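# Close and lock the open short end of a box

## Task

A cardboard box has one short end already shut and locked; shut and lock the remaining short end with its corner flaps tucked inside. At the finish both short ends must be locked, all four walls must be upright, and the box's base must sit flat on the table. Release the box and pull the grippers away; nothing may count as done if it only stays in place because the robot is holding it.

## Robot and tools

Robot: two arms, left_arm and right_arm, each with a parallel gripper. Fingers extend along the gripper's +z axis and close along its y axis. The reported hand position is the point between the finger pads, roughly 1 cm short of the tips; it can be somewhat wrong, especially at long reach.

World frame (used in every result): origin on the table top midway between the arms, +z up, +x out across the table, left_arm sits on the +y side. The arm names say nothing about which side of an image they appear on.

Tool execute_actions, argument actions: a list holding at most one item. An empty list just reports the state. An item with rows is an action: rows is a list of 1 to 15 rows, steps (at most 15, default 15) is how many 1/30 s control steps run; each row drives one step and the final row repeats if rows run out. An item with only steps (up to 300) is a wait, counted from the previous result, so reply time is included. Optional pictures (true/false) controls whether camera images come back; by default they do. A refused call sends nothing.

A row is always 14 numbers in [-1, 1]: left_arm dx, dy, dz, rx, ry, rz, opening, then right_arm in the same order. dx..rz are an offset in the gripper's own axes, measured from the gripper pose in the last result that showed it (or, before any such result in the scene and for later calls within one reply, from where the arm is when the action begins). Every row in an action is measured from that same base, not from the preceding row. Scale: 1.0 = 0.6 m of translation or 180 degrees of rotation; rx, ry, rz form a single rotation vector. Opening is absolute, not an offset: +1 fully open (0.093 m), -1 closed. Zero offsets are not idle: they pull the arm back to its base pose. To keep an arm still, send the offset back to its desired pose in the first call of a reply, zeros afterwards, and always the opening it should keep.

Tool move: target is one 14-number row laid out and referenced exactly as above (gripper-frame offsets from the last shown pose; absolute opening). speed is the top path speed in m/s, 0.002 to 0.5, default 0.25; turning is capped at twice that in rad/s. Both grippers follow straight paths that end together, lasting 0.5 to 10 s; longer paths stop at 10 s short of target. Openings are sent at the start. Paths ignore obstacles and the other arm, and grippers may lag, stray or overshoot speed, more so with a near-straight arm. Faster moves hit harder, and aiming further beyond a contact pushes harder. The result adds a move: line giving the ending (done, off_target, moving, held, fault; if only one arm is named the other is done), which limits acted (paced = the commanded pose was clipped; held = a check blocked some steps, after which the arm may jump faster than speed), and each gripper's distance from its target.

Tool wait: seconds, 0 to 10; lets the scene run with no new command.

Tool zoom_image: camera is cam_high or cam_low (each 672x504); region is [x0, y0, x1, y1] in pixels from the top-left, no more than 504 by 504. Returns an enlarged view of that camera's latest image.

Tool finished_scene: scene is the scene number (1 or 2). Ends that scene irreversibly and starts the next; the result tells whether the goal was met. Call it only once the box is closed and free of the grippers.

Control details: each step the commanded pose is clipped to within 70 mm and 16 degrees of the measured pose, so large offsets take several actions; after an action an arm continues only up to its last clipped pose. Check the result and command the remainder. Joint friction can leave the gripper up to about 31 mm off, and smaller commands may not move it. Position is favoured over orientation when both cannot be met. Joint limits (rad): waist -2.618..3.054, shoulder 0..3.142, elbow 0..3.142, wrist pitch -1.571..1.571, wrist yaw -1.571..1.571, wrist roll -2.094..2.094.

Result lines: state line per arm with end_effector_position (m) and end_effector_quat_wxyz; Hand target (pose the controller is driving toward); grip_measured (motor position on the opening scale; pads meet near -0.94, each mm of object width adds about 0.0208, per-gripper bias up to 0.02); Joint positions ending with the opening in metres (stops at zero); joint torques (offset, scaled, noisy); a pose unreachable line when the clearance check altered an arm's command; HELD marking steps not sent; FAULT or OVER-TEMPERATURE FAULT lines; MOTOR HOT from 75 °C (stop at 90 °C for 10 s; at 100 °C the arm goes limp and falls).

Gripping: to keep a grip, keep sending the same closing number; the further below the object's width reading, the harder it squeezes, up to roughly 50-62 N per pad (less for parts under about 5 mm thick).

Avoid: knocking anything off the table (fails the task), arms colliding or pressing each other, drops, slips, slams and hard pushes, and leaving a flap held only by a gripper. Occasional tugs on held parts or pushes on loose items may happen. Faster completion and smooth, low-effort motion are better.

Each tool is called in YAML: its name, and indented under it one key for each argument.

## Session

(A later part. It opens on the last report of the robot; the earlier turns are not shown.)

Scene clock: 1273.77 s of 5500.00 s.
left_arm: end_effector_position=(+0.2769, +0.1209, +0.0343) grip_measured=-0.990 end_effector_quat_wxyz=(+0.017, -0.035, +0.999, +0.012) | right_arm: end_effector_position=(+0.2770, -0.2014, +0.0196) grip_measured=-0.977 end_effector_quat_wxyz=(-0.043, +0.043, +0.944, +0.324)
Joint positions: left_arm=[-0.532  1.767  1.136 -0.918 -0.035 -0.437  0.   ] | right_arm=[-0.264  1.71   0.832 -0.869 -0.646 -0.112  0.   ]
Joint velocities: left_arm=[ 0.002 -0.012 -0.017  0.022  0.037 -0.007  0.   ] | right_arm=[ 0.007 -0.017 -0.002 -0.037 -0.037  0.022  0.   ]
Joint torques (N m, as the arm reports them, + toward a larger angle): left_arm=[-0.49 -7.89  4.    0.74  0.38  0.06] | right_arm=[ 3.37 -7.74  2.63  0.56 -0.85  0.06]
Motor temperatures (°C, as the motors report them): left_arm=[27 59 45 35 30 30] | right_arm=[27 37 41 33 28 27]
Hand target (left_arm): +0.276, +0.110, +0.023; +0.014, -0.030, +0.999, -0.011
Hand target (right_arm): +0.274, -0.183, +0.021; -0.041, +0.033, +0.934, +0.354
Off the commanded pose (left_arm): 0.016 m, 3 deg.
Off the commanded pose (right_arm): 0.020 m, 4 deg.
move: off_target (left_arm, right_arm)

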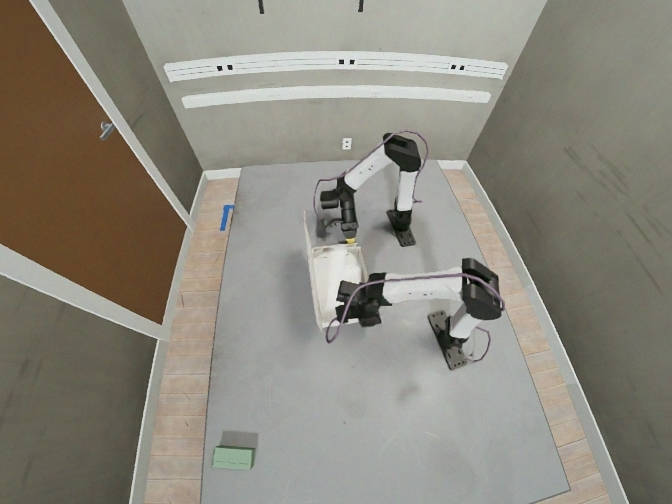

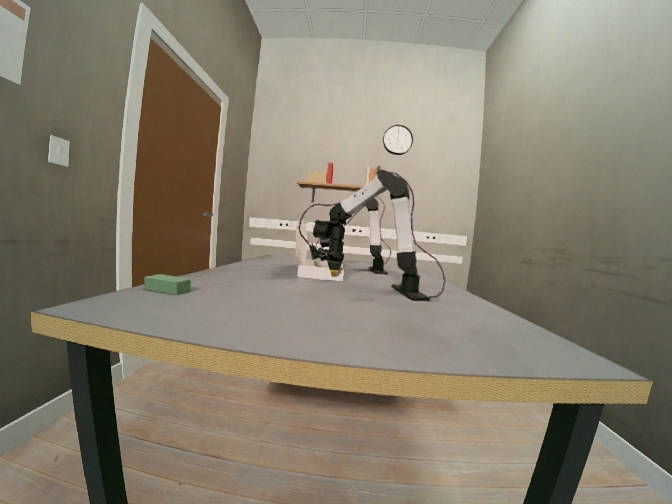

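move:
  target: [0.03,0,0.01,0,0,0.055,-1, 0,-0.03,-0.03,0,0,0,-1]
  speed: 0.04

move:
  target: [0,0,0.02,0,0,0,-1, 0,0.06,0.06,0,0,0,-1]
  speed: 0.03

move:
  target: [0,-0.02,0.02,0,0,0,-1, 0,0.09,0.01,-0.03,0,0,-1]
  speed: 0.02

zoom_image:
  camera: "cam_high"
  region: [300, 200, 420, 340]

Scene clock: 1289.00 s of 5500.00 s.
left_arm: end_effector_position=(+0.2717, +0.1184, +0.0343) grip_measured=-0.990 end_effector_quat_wxyz=(+0.030, +0.036, +0.999, +0.005) | right_arm: end_effector_position=(+0.2732, -0.2220, +0.0216) grip_measured=-0.977 end_effector_quat_wxyz=(-0.041, +0.042, +0.944, +0.326)
Joint positions: left_arm=[-0.543  1.725  1.086 -0.877 -0.029 -0.304  0.   ] | right_arm=[-0.35   1.723  0.851 -0.937 -0.631 -0.219  0.   ]
Joint velocities: left_arm=[-0.007  0.012 -0.007  0.037 -0.022 -0.051  0.   ] | right_arm=[-0.002 -0.012  0.007 -0.022 -0.037 -0.007  0.   ]
Joint torques (N m, as the arm reports them, + toward a larger angle): left_arm=[-0.59 -9.93  3.13  0.33 -0.21  0.18] | right_arm=[-1.36 -6.26  6.5  -0.12 -0.23 -0.14]
Motor temperatures (°C, as the motors report them): left_arm=[27 55 43 35 30 30] | right_arm=[27 38 41 33 28 27]
Hand target (left_arm): +0.259, +0.120, +0.028; +0.016, +0.051, +0.998, +0.013
Hand target (right_arm): +0.276, -0.226, +0.023; -0.043, +0.043, +0.944, +0.324
Off the commanded pose (left_arm): 0.014 m, 3 deg.
Off the commanded pose (right_arm): 0.006 m, 0 deg.
After step 90, 9.83 s passed at rest.
move: off_target (left_arm)

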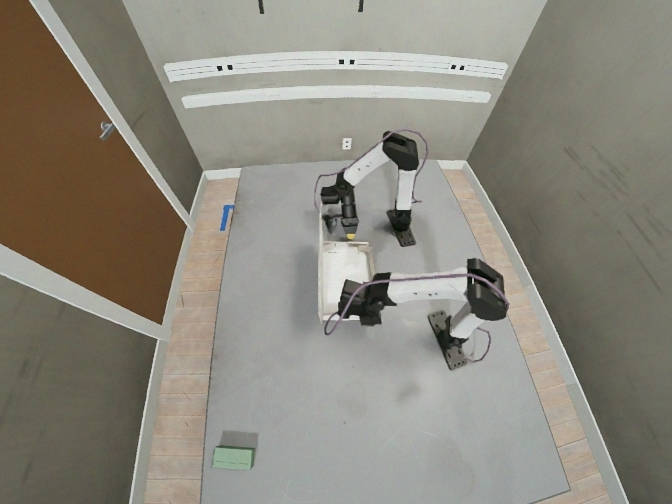

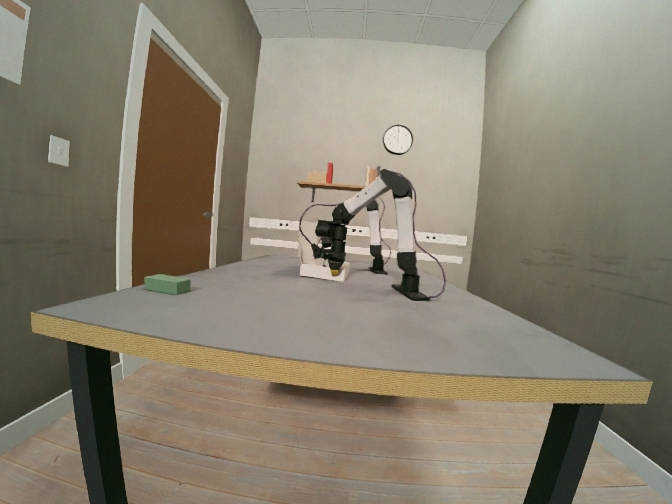

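Scene clock: 1290.97 s of 5500.00 s.
left_arm: end_effector_position=(+0.2676, +0.1283, +0.0339) grip_measured=-0.990 end_effector_quat_wxyz=(+0.020, +0.025, +0.999, +0.020) | right_arm: end_effector_position=(+0.2778, -0.1969, +0.0170) grip_measured=-0.977 end_effector_quat_wxyz=(-0.043, +0.057, +0.956, +0.286)
Joint positions: left_arm=[-0.529  1.725  1.084 -0.906 -0.05  -0.312  0.   ] | right_arm=[-0.201  1.673  0.819 -0.829 -0.577  0.006  0.   ]
Joint velocities: left_arm=[-0.012 -0.002  0.007  0.051 -0.095 -0.095  0.   ] | right_arm=[ 0.002 -0.007 -0.007  0.022 -0.081  0.007  0.   ]
Joint torques (N m, as the arm reports them, + toward a larger angle): left_arm=[-0.76 -7.33  3.87  0.89  0.16  0.1 ] | right_arm=[ 4.04 -6.91  2.5   0.82 -0.98  0.04]
Motor temperatures (°C, as the motors report them): left_arm=[27 55 43 35 30 30] | right_arm=[27 38 41 33 28 27]
Hand target (left_arm): +0.272, +0.119, +0.023; +0.030, +0.036, +0.999, +0.005
Hand target (right_arm): +0.273, -0.174, +0.017; -0.044, +0.041, +0.944, +0.326
Off the commanded pose (left_arm): 0.016 m, 2 deg.
Off the commanded pose (right_arm): 0.026 m, 5 deg.
move: off_target (left_arm, right_arm)

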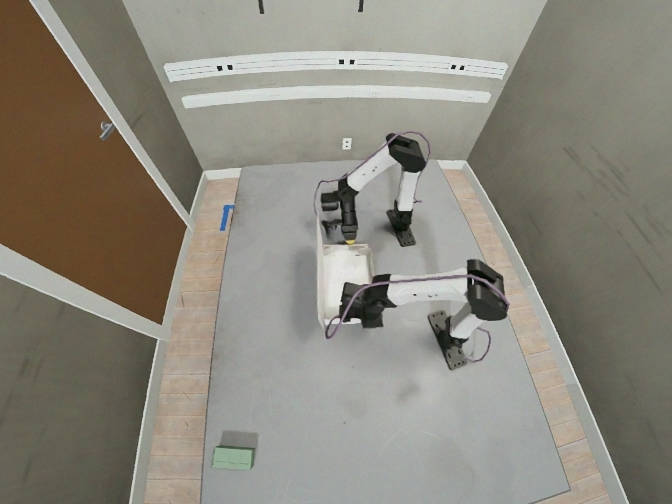

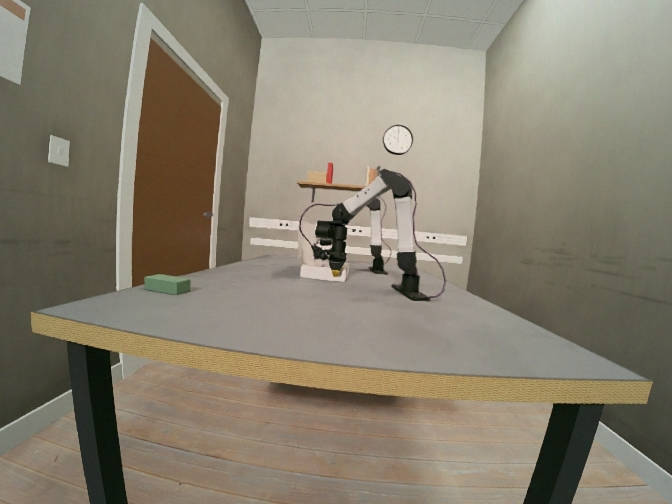

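Scene clock: 1293.90 s of 5500.00 s.
left_arm: end_effector_position=(+0.2666, +0.1351, +0.0342) grip_measured=-0.990 end_effector_quat_wxyz=(+0.019, +0.018, +0.999, +0.037) | right_arm: end_effector_position=(+0.2784, -0.1888, +0.0201) grip_measured=-0.977 end_effector_quat_wxyz=(-0.044, +0.081, +0.964, +0.250)
Joint positions: left_arm=[-0.527  1.725  1.084 -0.919 -0.083 -0.325  0.   ] | right_arm=[-0.125  1.63   0.819 -0.813 -0.511  0.15   0.   ]
Joint velocities: left_arm=[-0.007 -0.017 -0.002 -0.066 -0.007 -0.007  0.   ] | right_arm=[ 0.002 -0.002  0.027 -0.037 -0.037  0.022  0.   ]
Joint torques (N m, as the arm reports them, + toward a larger angle): left_arm=[-2.52 -5.96  4.56  0.7   0.24 -0.16] | right_arm=[ 4.48 -7.99  6.84  0.45 -1.58  0.03]
Motor temperatures (°C, as the motors report them): left_arm=[27 54 43 35 30 30] | right_arm=[27 38 41 32 29 27]
Hand target (left_arm): +0.266, +0.118, +0.022; +0.019, +0.025, +0.999, +0.020
Hand target (right_arm): +0.282, -0.154, +0.042; -0.043, +0.058, +0.942, +0.328
Off the commanded pose (left_arm): 0.022 m, 2 deg.
Off the commanded pose (right_arm): 0.046 m, 10 deg.
move: off_target (left_arm, right_arm)

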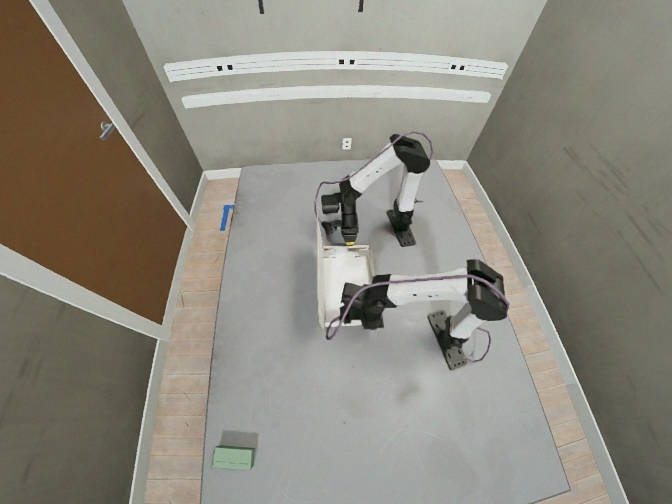

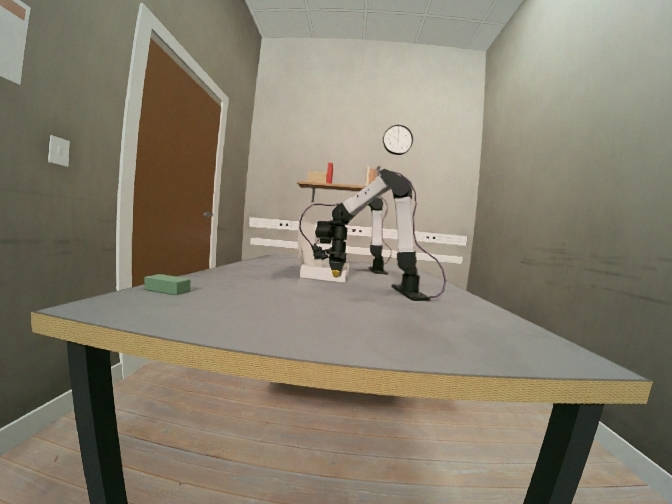

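Region (300, 200, 420, 340) of cam_high's 672x504 image, scaled by 3.600, with more detail than that image has; it fills the left 432 columns of this view, and the rest is white.

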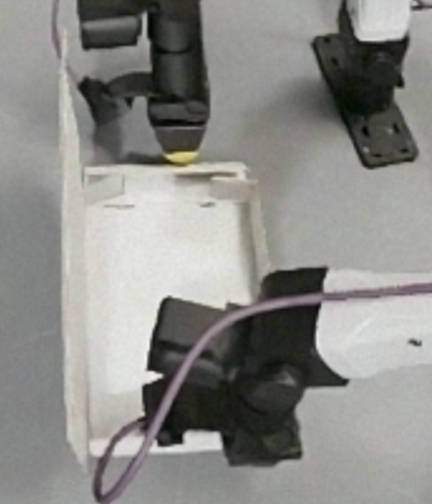

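Jammed; drag mostly upward with moderate +y.

move:
  target: [0,-0.02,0.02,0,0,0,-1, 0,0.07,-0.04,-0.03,0,-0.02,-1]
  speed: 0.02

zoom_image:
  camera: "cam_high"
  region: [300, 200, 420, 340]

Scene clock: 1306.67 s of 5500.00 s.
left_arm: end_effector_position=(+0.2664, +0.1256, +0.0339) grip_measured=-0.990 end_effector_quat_wxyz=(+0.021, +0.013, +0.999, +0.021) | right_arm: end_effector_position=(+0.2827, -0.1720, +0.0490) grip_measured=-0.977 end_effector_quat_wxyz=(-0.043, +0.067, +0.956, +0.284)
Joint positions: left_arm=[-0.541  1.725  1.084 -0.906 -0.055 -0.348  0.   ] | right_arm=[-0.097  1.593  0.885 -0.901 -0.581  0.152  0.   ]
Joint velocities: left_arm=[-0.017 -0.002 -0.007 -0.022  0.066 -0.007  0.   ] | right_arm=[ 0.002 -0.002 -0.002  0.022  0.051 -0.022  0.   ]
Joint torques (N m, as the arm reports them, + toward a larger angle): left_arm=[-1.34 -5.58  4.35  0.52 -0.49 -0.04] | right_arm=[ 1.32 -8.63  7.4   0.29 -0.44 -0.1 ]
Motor temperatures (°C, as the motors report them): left_arm=[27 51 43 35 30 30] | right_arm=[28 38 42 32 30 27]
Hand target (left_arm): +0.266, +0.124, +0.022; +0.019, +0.018, +0.999, +0.037
Hand target (right_arm): +0.286, -0.165, +0.061; -0.033, +0.053, +0.953, +0.296
Off the commanded pose (left_arm): 0.013 m, 2 deg.
Off the commanded pose (right_arm): 0.015 m, 3 deg.
After step 90, 6.63 s passed at rest.
move: off_target (left_arm, right_arm)

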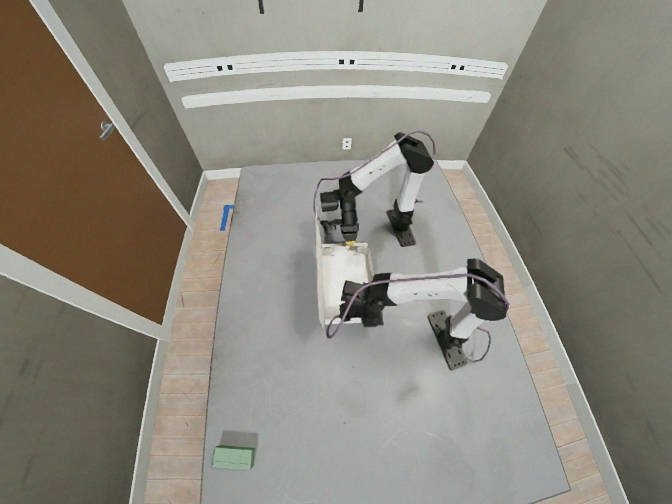

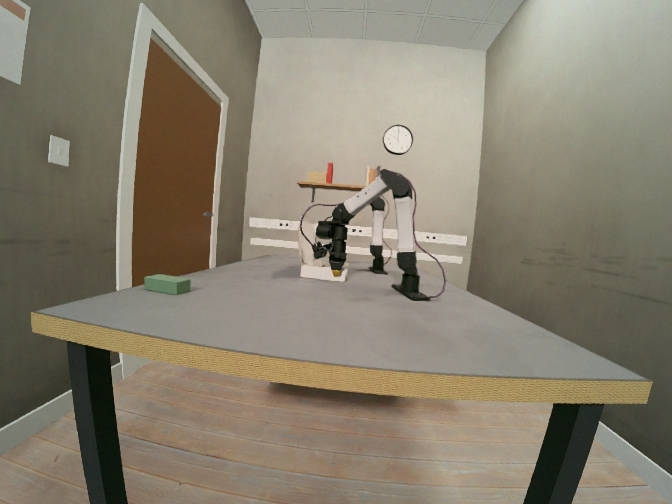

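Region (300, 200, 420, 340) of cam_high's 672x504 image, scaled by 3.600, with more detail than that image has; it fills the left 432 columns of this view, and the rest is white.

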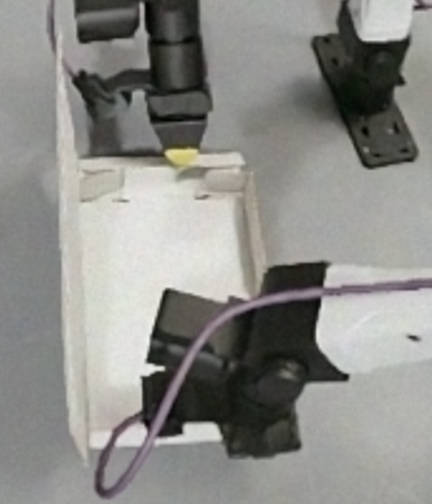

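move:
  target: [0,0,0.01,0,0,0,-1, 0,-0.02,-0.1,-0.04,0,-0.02,1]
  speed: 0.08

move:
  target: [0,0,0.01,0,0,0,-1, 0,-0.03,0.07,0,0,0,1]
  speed: 0.05

zoom_image:
  camera: "cam_high"
  region: [300, 200, 420, 340]

Scene clock: 1326.23 s of 5500.00 s.
left_arm: end_effector_position=(+0.2658, +0.1238, +0.0338) grip_measured=-0.990 end_effector_quat_wxyz=(+0.019, +0.013, +1.000, +0.016) | right_arm: end_effector_position=(+0.2802, -0.2125, +0.0896) grip_measured=+1.000 end_effector_quat_wxyz=(-0.030, +0.038, +0.940, +0.337)
Joint positions: left_arm=[-0.541  1.725  1.084 -0.906 -0.043 -0.348  0.   ] | right_arm=[-0.321  1.593  1.008 -1.187 -0.664 -0.19   0.093]
Joint velocities: left_arm=[-0.007 -0.012 -0.012  0.022  0.007  0.051  0.   ] | right_arm=[ 0.007  0.022  0.002  0.022  0.022 -0.007  0.   ]
Joint torques (N m, as the arm reports them, + toward a larger angle): left_arm=[ 0.14 -8.08  4.65  0.47 -0.28  0.05] | right_arm=[-1.26 -5.48  7.42 -0.05 -0.38 -0.11]
Motor temperatures (°C, as the motors report them): left_arm=[27 48 42 34 30 30] | right_arm=[28 39 43 32 29 27]
Hand target (left_arm): +0.267, +0.126, +0.028; +0.021, +0.013, +0.999, +0.021
Hand target (right_arm): +0.284, -0.214, +0.092; -0.031, +0.040, +0.938, +0.343
Off the commanded pose (left_arm): 0.006 m, 1 deg.
Off the commanded pose (right_arm): 0.005 m, 1 deg.
After step 90, 15.13 s passed at rest.
move: done

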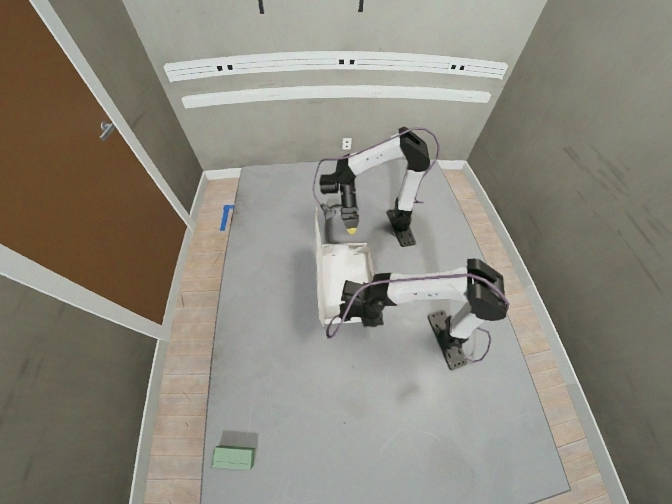

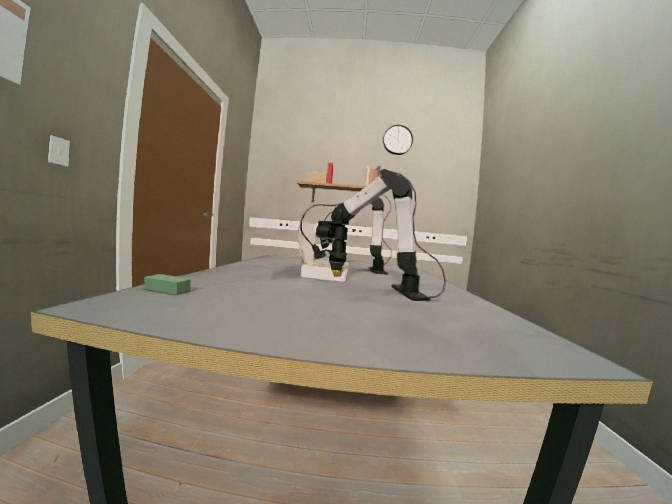

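Scene clock: 1327.63 s of 5500.00 s.
left_arm: end_effector_position=(+0.2658, +0.1236, +0.0338) grip_measured=-0.990 end_effector_quat_wxyz=(+0.019, +0.013, +1.000, +0.015) | right_arm: end_effector_position=(+0.2795, -0.2043, +0.0513) grip_measured=+1.000 end_effector_quat_wxyz=(-0.024, +0.038, +0.942, +0.332)
Joint positions: left_arm=[-0.541  1.725  1.084 -0.906 -0.042 -0.348  0.   ] | right_arm=[-0.285  1.627  0.883 -0.984 -0.664 -0.139  0.093]
Joint velocities: left_arm=[-0.002 -0.007 -0.002 -0.007  0.037 -0.037  0.   ] | right_arm=[-0.002 -0.007 -0.002  0.066  0.007 -0.051  0.   ]
Joint torques (N m, as the arm reports them, + toward a larger angle): left_arm=[ 0.07 -8.29  4.47  0.48 -0.17  0.05] | right_arm=[ 0.87 -5.98  4.24  0.37 -0.36  0.03]
Motor temperatures (°C, as the motors report them): left_arm=[27 48 42 34 30 30] | right_arm=[28 39 43 32 29 27]
Hand target (left_arm): +0.266, +0.124, +0.028; +0.019, +0.013, +1.000, +0.016
Hand target (right_arm): +0.277, -0.200, +0.046; -0.030, +0.038, +0.940, +0.337
Off the commanded pose (left_arm): 0.006 m, 0 deg.
Off the commanded pose (right_arm): 0.008 m, 1 deg.
move: done

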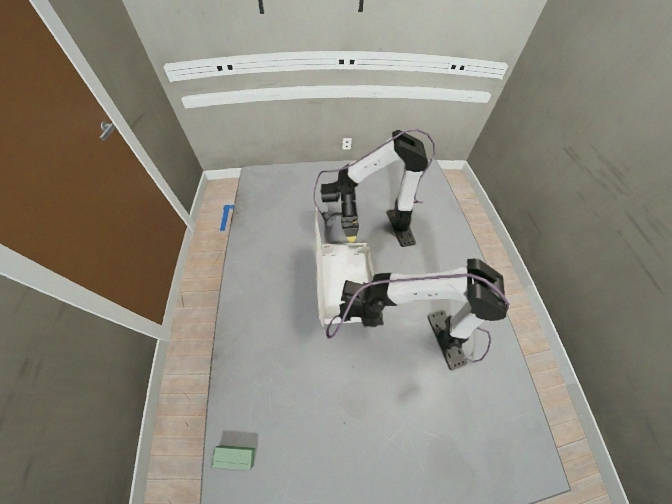

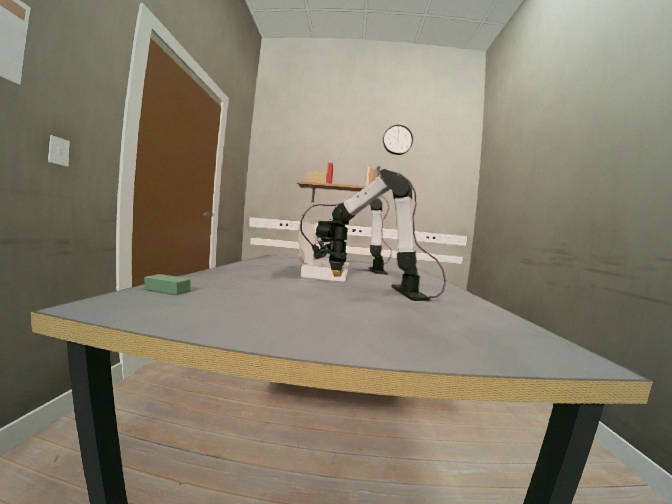

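Region (300, 200, 420, 340) of cam_high's 672x504 image, scaled by 3.600, with more detail than that image has; it fills the left 432 columns of this view, and the rest is white.

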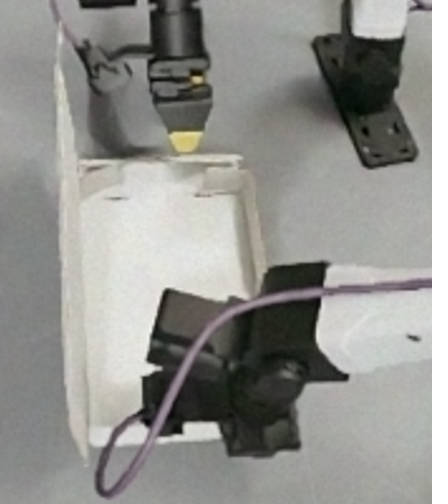

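Panel sprang back. Advance +y along the table.

move:
  target: [0,-0.01,0.02,0,0,0,-1, 0,0.07,0.085,0,0,0,1]
  speed: 0.03

move:
  target: [0,-0.02,0.02,0,0,0,-1, 0,0.07,0.0,-0.03,0,0,1]
  speed: 0.02

zoom_image:
  camera: "cam_high"
  region: [300, 200, 420, 340]

Scene clock: 1338.00 s of 5500.00 s.
left_arm: end_effector_position=(+0.2659, +0.1235, +0.0338) grip_measured=-0.990 end_effector_quat_wxyz=(+0.019, +0.012, +1.000, +0.015) | right_arm: end_effector_position=(+0.2812, -0.1648, +0.0362) grip_measured=+1.000 end_effector_quat_wxyz=(-0.033, +0.056, +0.957, +0.283)
Joint positions: left_arm=[-0.541  1.725  1.084 -0.905 -0.042 -0.35   0.   ] | right_arm=[-0.066  1.595  0.831 -0.809 -0.578  0.171  0.093]
Joint velocities: left_arm=[ 0.007 -0.007 -0.002  0.022  0.007  0.022  0.   ] | right_arm=[-0.007 -0.002  0.002 -0.066 -0.051 -0.051  0.   ]
Joint torques (N m, as the arm reports them, + toward a larger angle): left_arm=[-1.   -6.57  4.14  0.65 -0.06 -0.09] | right_arm=[ 3.12 -6.96  3.4   1.23 -1.08  0.04]
Motor temperatures (°C, as the motors report them): left_arm=[27 48 42 34 30 30] | right_arm=[27 38 42 32 29 27]
Hand target (left_arm): +0.266, +0.118, +0.022; +0.019, +0.014, +1.000, +0.015
Hand target (right_arm): +0.280, -0.142, +0.040; -0.027, +0.036, +0.942, +0.332
Off the commanded pose (left_arm): 0.013 m, 0 deg.
Off the commanded pose (right_arm): 0.025 m, 6 deg.
After step 90, 4.90 s passed at rest.
move: off_target (left_arm, right_arm)

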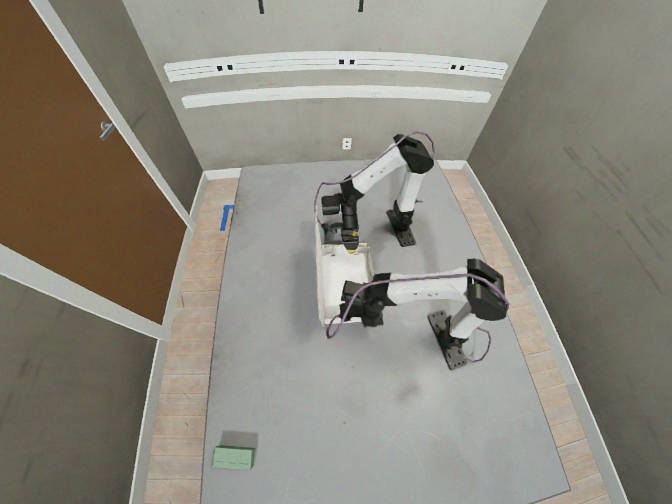

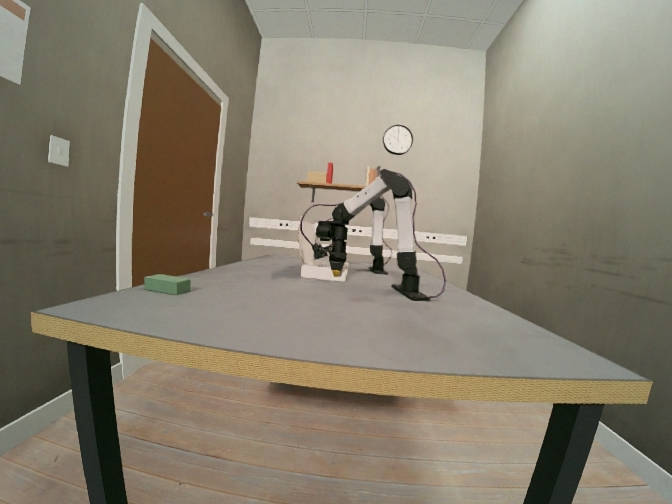

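Scene clock: 1340.57 s of 5500.00 s.
left_arm: end_effector_position=(+0.2656, +0.1237, +0.0339) grip_measured=-0.990 end_effector_quat_wxyz=(+0.020, +0.010, +1.000, +0.020) | right_arm: end_effector_position=(+0.2820, -0.1627, +0.0356) grip_measured=+1.000 end_effector_quat_wxyz=(-0.032, +0.071, +0.963, +0.258)
Joint positions: left_arm=[-0.546  1.725  1.084 -0.907 -0.051 -0.359  0.   ] | right_arm=[-0.027  1.582  0.836 -0.8   -0.525  0.247  0.093]
Joint velocities: left_arm=[-0.007 -0.012  0.007 -0.037 -0.066 -0.037  0.   ] | right_arm=[ 0.002  0.012 -0.012 -0.007 -0.007  0.022  0.   ]
Joint torques (N m, as the arm reports them, + toward a larger angle): left_arm=[-2.03 -5.69  4.67  0.58 -0.02 -0.25] | right_arm=[ 3.15 -8.27  7.72  0.58 -1.37  0.16]
Motor temperatures (°C, as the motors report them): left_arm=[27 48 42 34 30 30] | right_arm=[27 38 42 32 29 27]
Hand target (left_arm): +0.265, +0.112, +0.022; +0.019, +0.013, +1.000, +0.015
Hand target (right_arm): +0.285, -0.133, +0.059; -0.033, +0.056, +0.943, +0.326
Off the commanded pose (left_arm): 0.017 m, 1 deg.
Off the commanded pose (right_arm): 0.041 m, 9 deg.
move: off_target (left_arm, right_arm)

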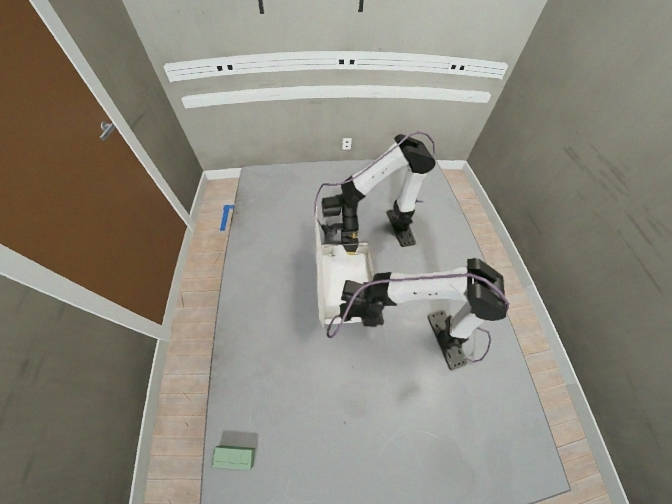

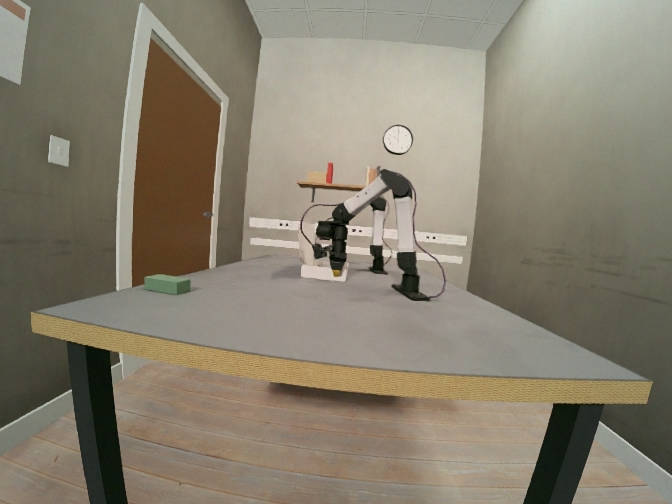

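Region (300, 200, 420, 340) of cam_high's 672x504 image, scaled by 3.600, with more detail than that image has; it fills the left 432 columns of this view, and the rest is white.

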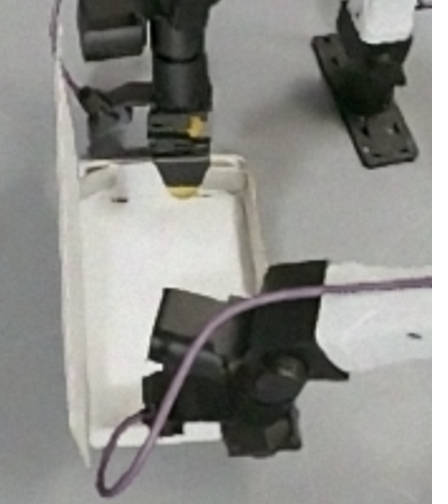

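move:
  target: [0,-0.02,0.02,0,0,0,-1, 0,0.07,-0.04,-0.04,0,-0.02,1]
  speed: 0.015

zoom_image:
  camera: "cam_high"
  region: [300, 200, 420, 340]

Scene clock: 1361.53 s of 5500.00 s.
left_arm: end_effector_position=(+0.2648, +0.1231, +0.0339) grip_measured=-0.990 end_effector_quat_wxyz=(+0.020, +0.008, +1.000, +0.021) | right_arm: end_effector_position=(+0.2825, -0.1601, +0.0553) grip_measured=+1.000 end_effector_quat_wxyz=(-0.035, +0.063, +0.961, +0.266)
Joint positions: left_arm=[-0.551  1.725  1.084 -0.909 -0.055 -0.369  0.   ] | right_arm=[-0.027  1.556  0.89  -0.888 -0.544  0.23   0.093]
Joint velocities: left_arm=[-0.002 -0.007  0.007 -0.022 -0.051 -0.037  0.   ] | right_arm=[ 0.002 -0.007  0.017 -0.037 -0.022  0.007  0.   ]
Joint torques (N m, as the arm reports them, + toward a larger angle): left_arm=[-2.05 -5.75  4.77  0.61 -0.09 -0.17] | right_arm=[ 1.63 -8.92  7.86  0.6  -1.07 -0.07]
Motor temperatures (°C, as the motors report them): left_arm=[27 47 42 34 30 30] | right_arm=[28 39 44 32 31 27]
Hand target (left_arm): +0.265, +0.112, +0.022; +0.020, +0.010, +1.000, +0.019
Hand target (right_arm): +0.288, -0.140, +0.077; -0.021, +0.041, +0.947, +0.318
Off the commanded pose (left_arm): 0.017 m, 0 deg.
Off the commanded pose (right_arm): 0.031 m, 7 deg.
After step 90, 13.03 s passed at rest.
move: off_target (left_arm, right_arm)

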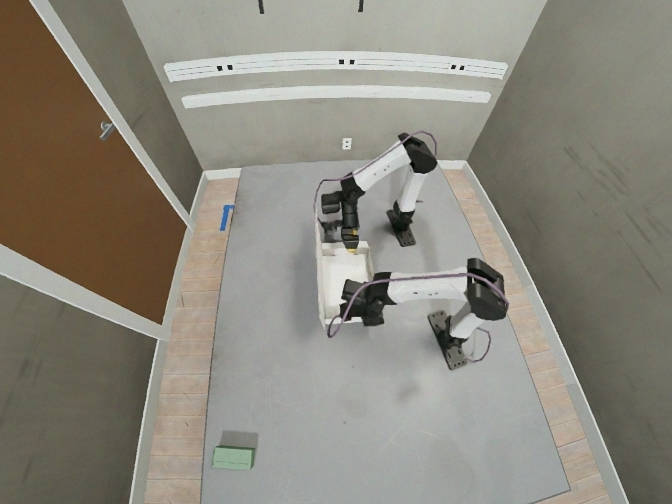

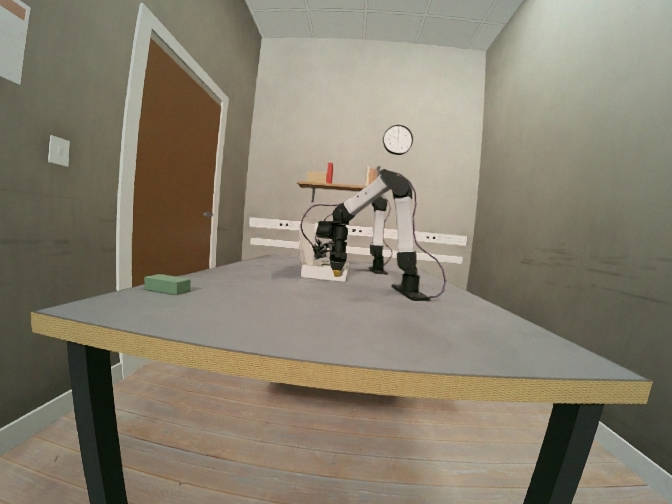

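Region (300, 200, 420, 340) of cam_high's 672x504 image, scaled by 3.600, with more detail than that image has; it fills the left 432 columns of this view, and the rest is white.

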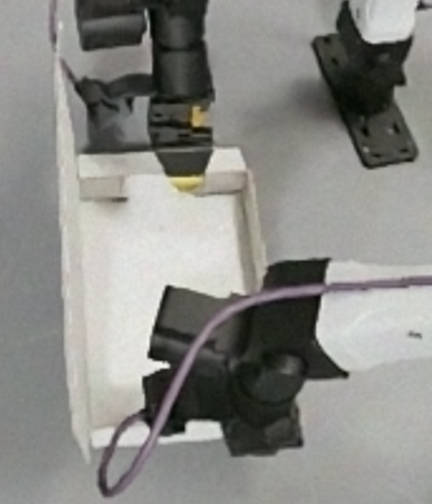

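move:
  target: [0,-0.02,0.02,0,0,0,-1, 0,0.085,0.02,-0.04,0,-0.02,1]
  speed: 0.02

zoom_image:
  camera: "cam_high"
  region: [305, 210, 395, 290]

Scene clock: 1373.33 s of 5500.00 s.
left_arm: end_effector_position=(+0.2639, +0.1212, +0.0339) grip_measured=-0.990 end_effector_quat_wxyz=(+0.019, +0.005, +1.000, +0.021) | right_arm: end_effector_position=(+0.2799, -0.1332, +0.0582) grip_measured=+1.000 end_effector_quat_wxyz=(-0.042, +0.056, +0.957, +0.280)
Joint positions: left_arm=[-0.557  1.725  1.084 -0.91  -0.053 -0.381  0.   ] | right_arm=[ 0.063  1.556  0.89  -0.845 -0.572  0.319  0.093]
Joint velocities: left_arm=[ 0.012 -0.002  0.002  0.022 -0.066  0.007  0.   ] | right_arm=[-0.007 -0.017 -0.002 -0.037 -0.037  0.022  0.   ]
Joint torques (N m, as the arm reports them, + toward a larger angle): left_arm=[-1.94 -5.56  4.54  0.67 -0.15 -0.18] | right_arm=[ 2.36 -7.75  6.81  1.2  -0.94  0.06]
Motor temperatures (°C, as the motors report them): left_arm=[28 46 42 34 30 30] | right_arm=[28 40 44 32 30 27]
Hand target (left_arm): +0.264, +0.112, +0.022; +0.020, +0.008, +1.000, +0.021
Hand target (right_arm): +0.287, -0.112, +0.072; -0.025, +0.034, +0.944, +0.327
Off the commanded pose (left_arm): 0.016 m, 0 deg.
Off the commanded pose (right_arm): 0.028 m, 6 deg.
After step 90, 4.83 s passed at rest.
move: off_target (left_arm, right_arm)

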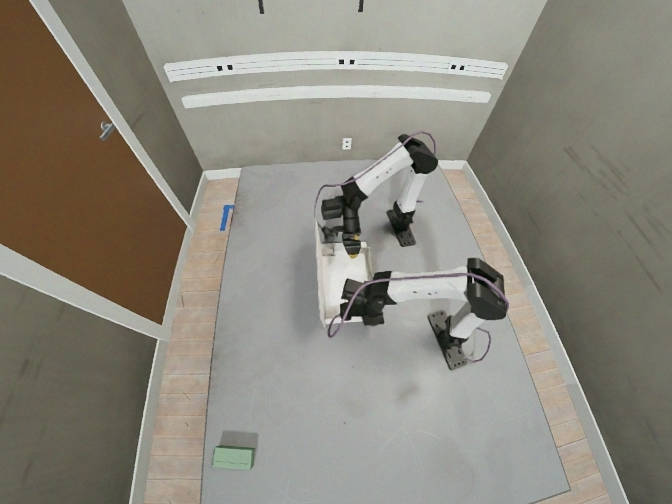

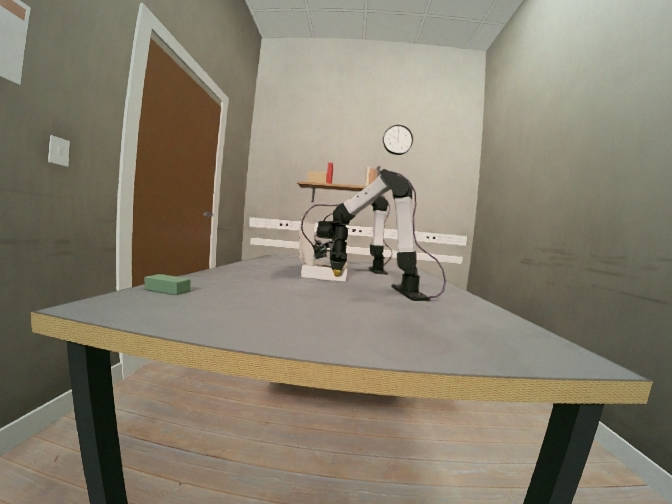

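Region (305, 210, 395, 290) of cam_high's 672x504 image, scaled by 5.600, with more detail than that image has.

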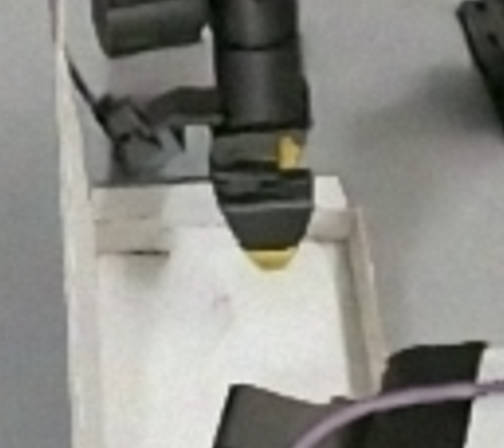

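Continue horizontally.

move:
  target: [0,-0.01,0.02,0,0,0,-1, 0,0.08,0.045,-0.04,0,-0.01,1]
  speed: 0.02

zoom_image:
  camera: "cam_high"
  region: [305, 210, 395, 290]

Scene clock: 1382.53 s of 5500.00 s.
left_arm: end_effector_position=(+0.2635, +0.1196, +0.0338) grip_measured=-0.990 end_effector_quat_wxyz=(+0.018, +0.005, +1.000, +0.016) | right_arm: end_effector_position=(+0.2894, -0.0830, +0.0695) grip_measured=+1.000 end_effector_quat_wxyz=(-0.022, +0.043, +0.940, +0.338)
Joint positions: left_arm=[-0.557  1.725  1.084 -0.909 -0.043 -0.381  0.   ] | right_arm=[ 0.188  1.556  0.881 -0.664 -0.658  0.48   0.093]
Joint velocities: left_arm=[ 0.007 -0.007  0.002  0.007  0.022  0.051  0.   ] | right_arm=[-0.002 -0.002  0.007  0.051 -0.037  0.051  0.   ]
Joint torques (N m, as the arm reports them, + toward a larger angle): left_arm=[-1.08 -6.53  4.14  0.66 -0.26 -0.09] | right_arm=[ 0.96 -5.74  4.85  1.23 -0.33  0.06]
Motor temperatures (°C, as the motors report them): left_arm=[28 46 42 34 30 30] | right_arm=[28 39 44 33 30 27]
Hand target (left_arm): +0.264, +0.116, +0.022; +0.019, +0.005, +1.000, +0.021
Hand target (right_arm): +0.284, -0.079, +0.062; -0.035, +0.044, +0.938, +0.341
Off the commanded pose (left_arm): 0.013 m, 1 deg.
Off the commanded pose (right_arm): 0.011 m, 1 deg.
After step 90, 2.70 s passed at rest.
move: off_target (left_arm, right_arm)

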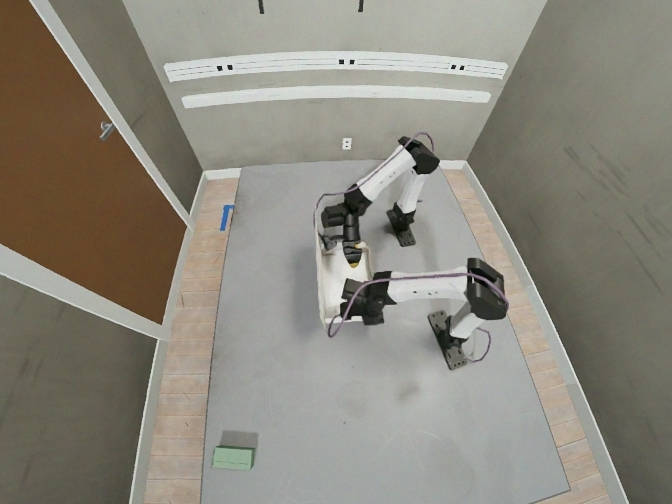

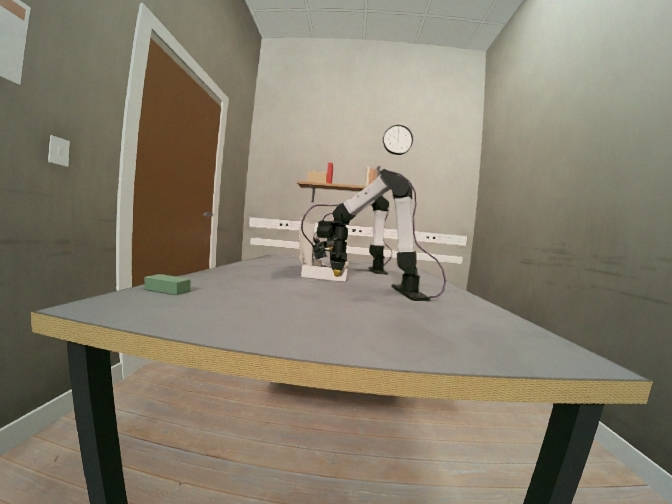

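Region (305, 210, 395, 290) of cam_high's 672x504 image, scaled by 5.600, with more detail than that image has.

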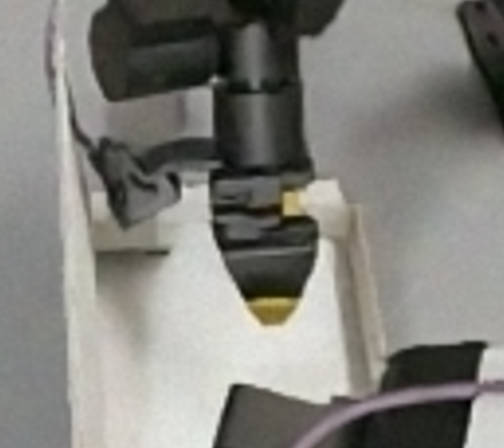

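move:
  target: [0,0,0.01,0,0,0,-1, 0.03,0.0,-0.2,0,0,0,1]
  speed: 0.1

zoom_image:
  camera: "cam_high"
  region: [305, 210, 395, 290]

Scene clock: 1391.73 s of 5500.00 s.
left_arm: end_effector_position=(+0.2632, +0.1193, +0.0338) grip_measured=-0.990 end_effector_quat_wxyz=(+0.017, +0.005, +1.000, +0.015) | right_arm: end_effector_position=(+0.2708, -0.1562, +0.1521) grip_measured=+1.000 end_effector_quat_wxyz=(-0.035, +0.046, +0.942, +0.331)
Joint positions: left_arm=[-0.557  1.725  1.084 -0.909 -0.041 -0.381  0.   ] | right_arm=[-0.085  1.436  1.125 -1.277 -0.678  0.127  0.093]
Joint velocities: left_arm=[-0.007 -0.007  0.002 -0.007 -0.007 -0.022  0.   ] | right_arm=[-0.017  0.002 -0.002 -0.066  0.066  0.007  0.   ]
Joint torques (N m, as the arm reports them, + toward a larger angle): left_arm=[ 0.48 -8.35  4.52  0.48 -0.14  0.06] | right_arm=[-1.46 -7.21  7.96  0.38 -0.39 -0.14]
Motor temperatures (°C, as the motors report them): left_arm=[27 46 42 34 30 30] | right_arm=[28 39 44 33 30 27]
Hand target (left_arm): +0.264, +0.120, +0.028; +0.018, +0.005, +1.000, +0.016
Hand target (right_arm): +0.273, -0.158, +0.162; -0.022, +0.043, +0.940, +0.337
Off the commanded pose (left_arm): 0.006 m, 0 deg.
Off the commanded pose (right_arm): 0.012 m, 2 deg.
After step 90, 4.40 s passed at rest.
move: off_target (right_arm)

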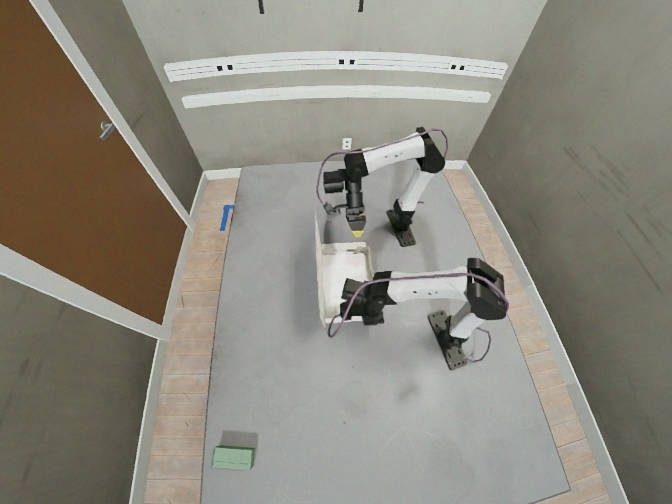

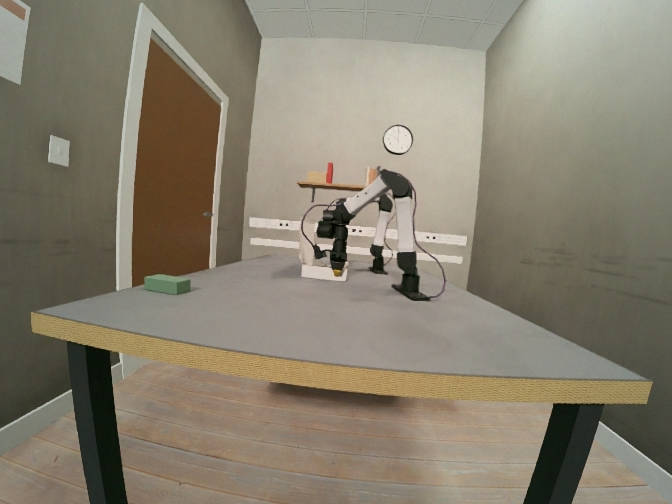

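Region (305, 210, 395, 290) of cam_high's 672x504 image, scaled by 5.600, with more detail than that image has.

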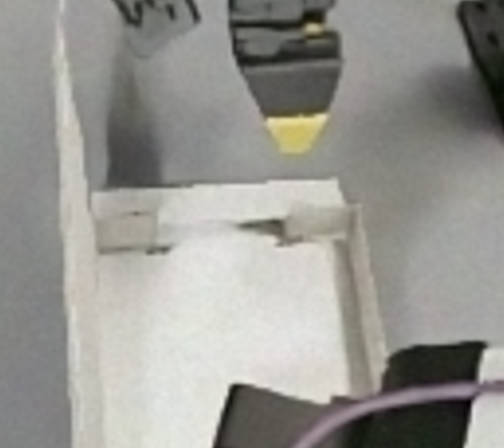

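execute_actions:
  actions: []

Scene clock: 1424.07 s of 5500.00 s.
left_arm: end_effector_position=(+0.2632, +0.1193, +0.0338) grip_measured=-0.990 end_effector_quat_wxyz=(+0.017, +0.005, +1.000, +0.015) | right_arm: end_effector_position=(+0.2703, -0.1562, +0.1521) grip_measured=+1.000 end_effector_quat_wxyz=(-0.036, +0.045, +0.942, +0.331)
Joint positions: left_arm=[-0.557  1.725  1.084 -0.909 -0.041 -0.381  0.   ] | right_arm=[-0.085  1.436  1.125 -1.279 -0.678  0.125  0.093]
Joint velocities: left_arm=[-0.007  0.002 -0.012  0.022  0.037 -0.066  0.   ] | right_arm=[-0.002  0.022  0.002  0.007  0.022 -0.051  0.   ]
Joint torques (N m, as the arm reports them, + toward a larger angle): left_arm=[ 0.3  -8.17  4.3   0.47 -0.15  0.05] | right_arm=[-1.47 -7.17  8.14  0.33 -0.4  -0.11]
Motor temperatures (°C, as the motors report them): left_arm=[27 47 41 33 30 30] | right_arm=[27 38 45 32 29 27]
Hand target (left_arm): +0.264, +0.120, +0.028; +0.018, +0.005, +1.000, +0.016
Hand target (right_arm): +0.273, -0.158, +0.162; -0.022, +0.043, +0.940, +0.337
Off the commanded pose (left_arm): 0.006 m, 0 deg.
Off the commanded pose (right_arm): 0.012 m, 2 deg.
Steps of this call (steps 1 to 90: nothing new was sent; then 29.33 s passed at rest). Readings (end_effector_position):
1: left_arm (+0.2632, +0.1193, +0.0338) | right_arm (+0.2707, -0.1562, +0.1521)
2: left_arm (+0.2632, +0.1193, +0.0338) | right_arm (+0.2706, -0.1562, +0.1521)
4: left_arm (+0.2632, +0.1193, +0.0338) | right_arm (+0.2705, -0.1562, +0.1521)
8: left_arm (+0.2632, +0.1193, +0.0338) | right_arm (+0.2704, -0.1562, +0.1521)
90: the state above

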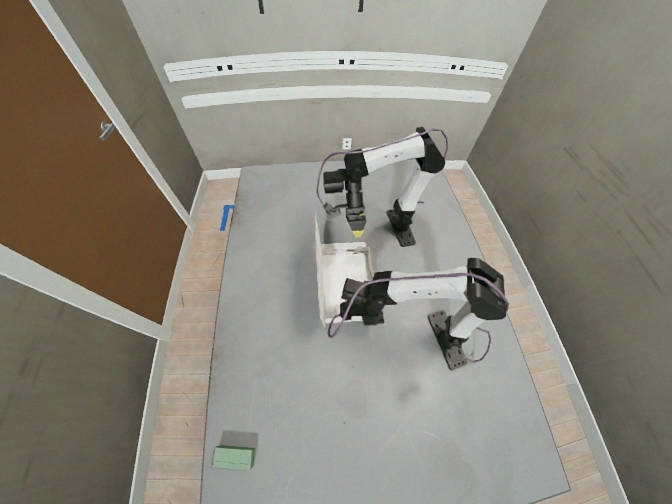

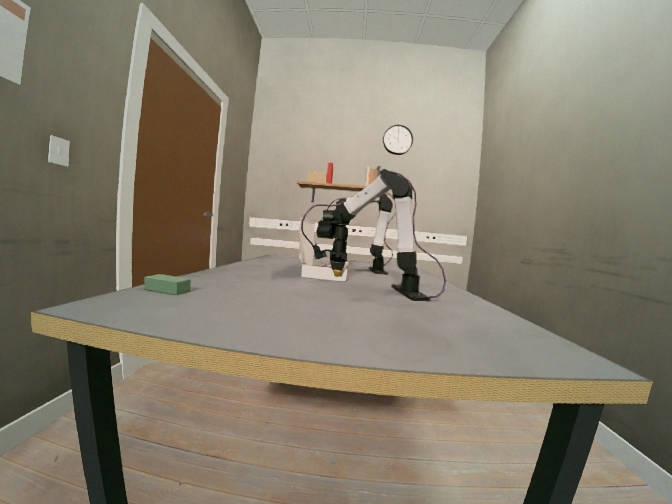

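zoom_image:
  camera: "cam_high"
  region: [290, 200, 410, 290]

Region (290, 200, 410, 290) of cam_high's 672x504 image, scaled by 4.200, with more detail than that image has; it fills the top 378 rows of this view, and the rest is white.

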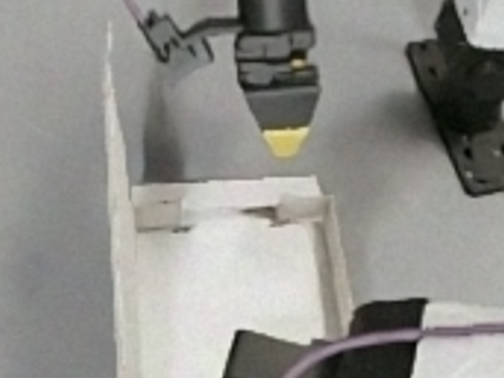

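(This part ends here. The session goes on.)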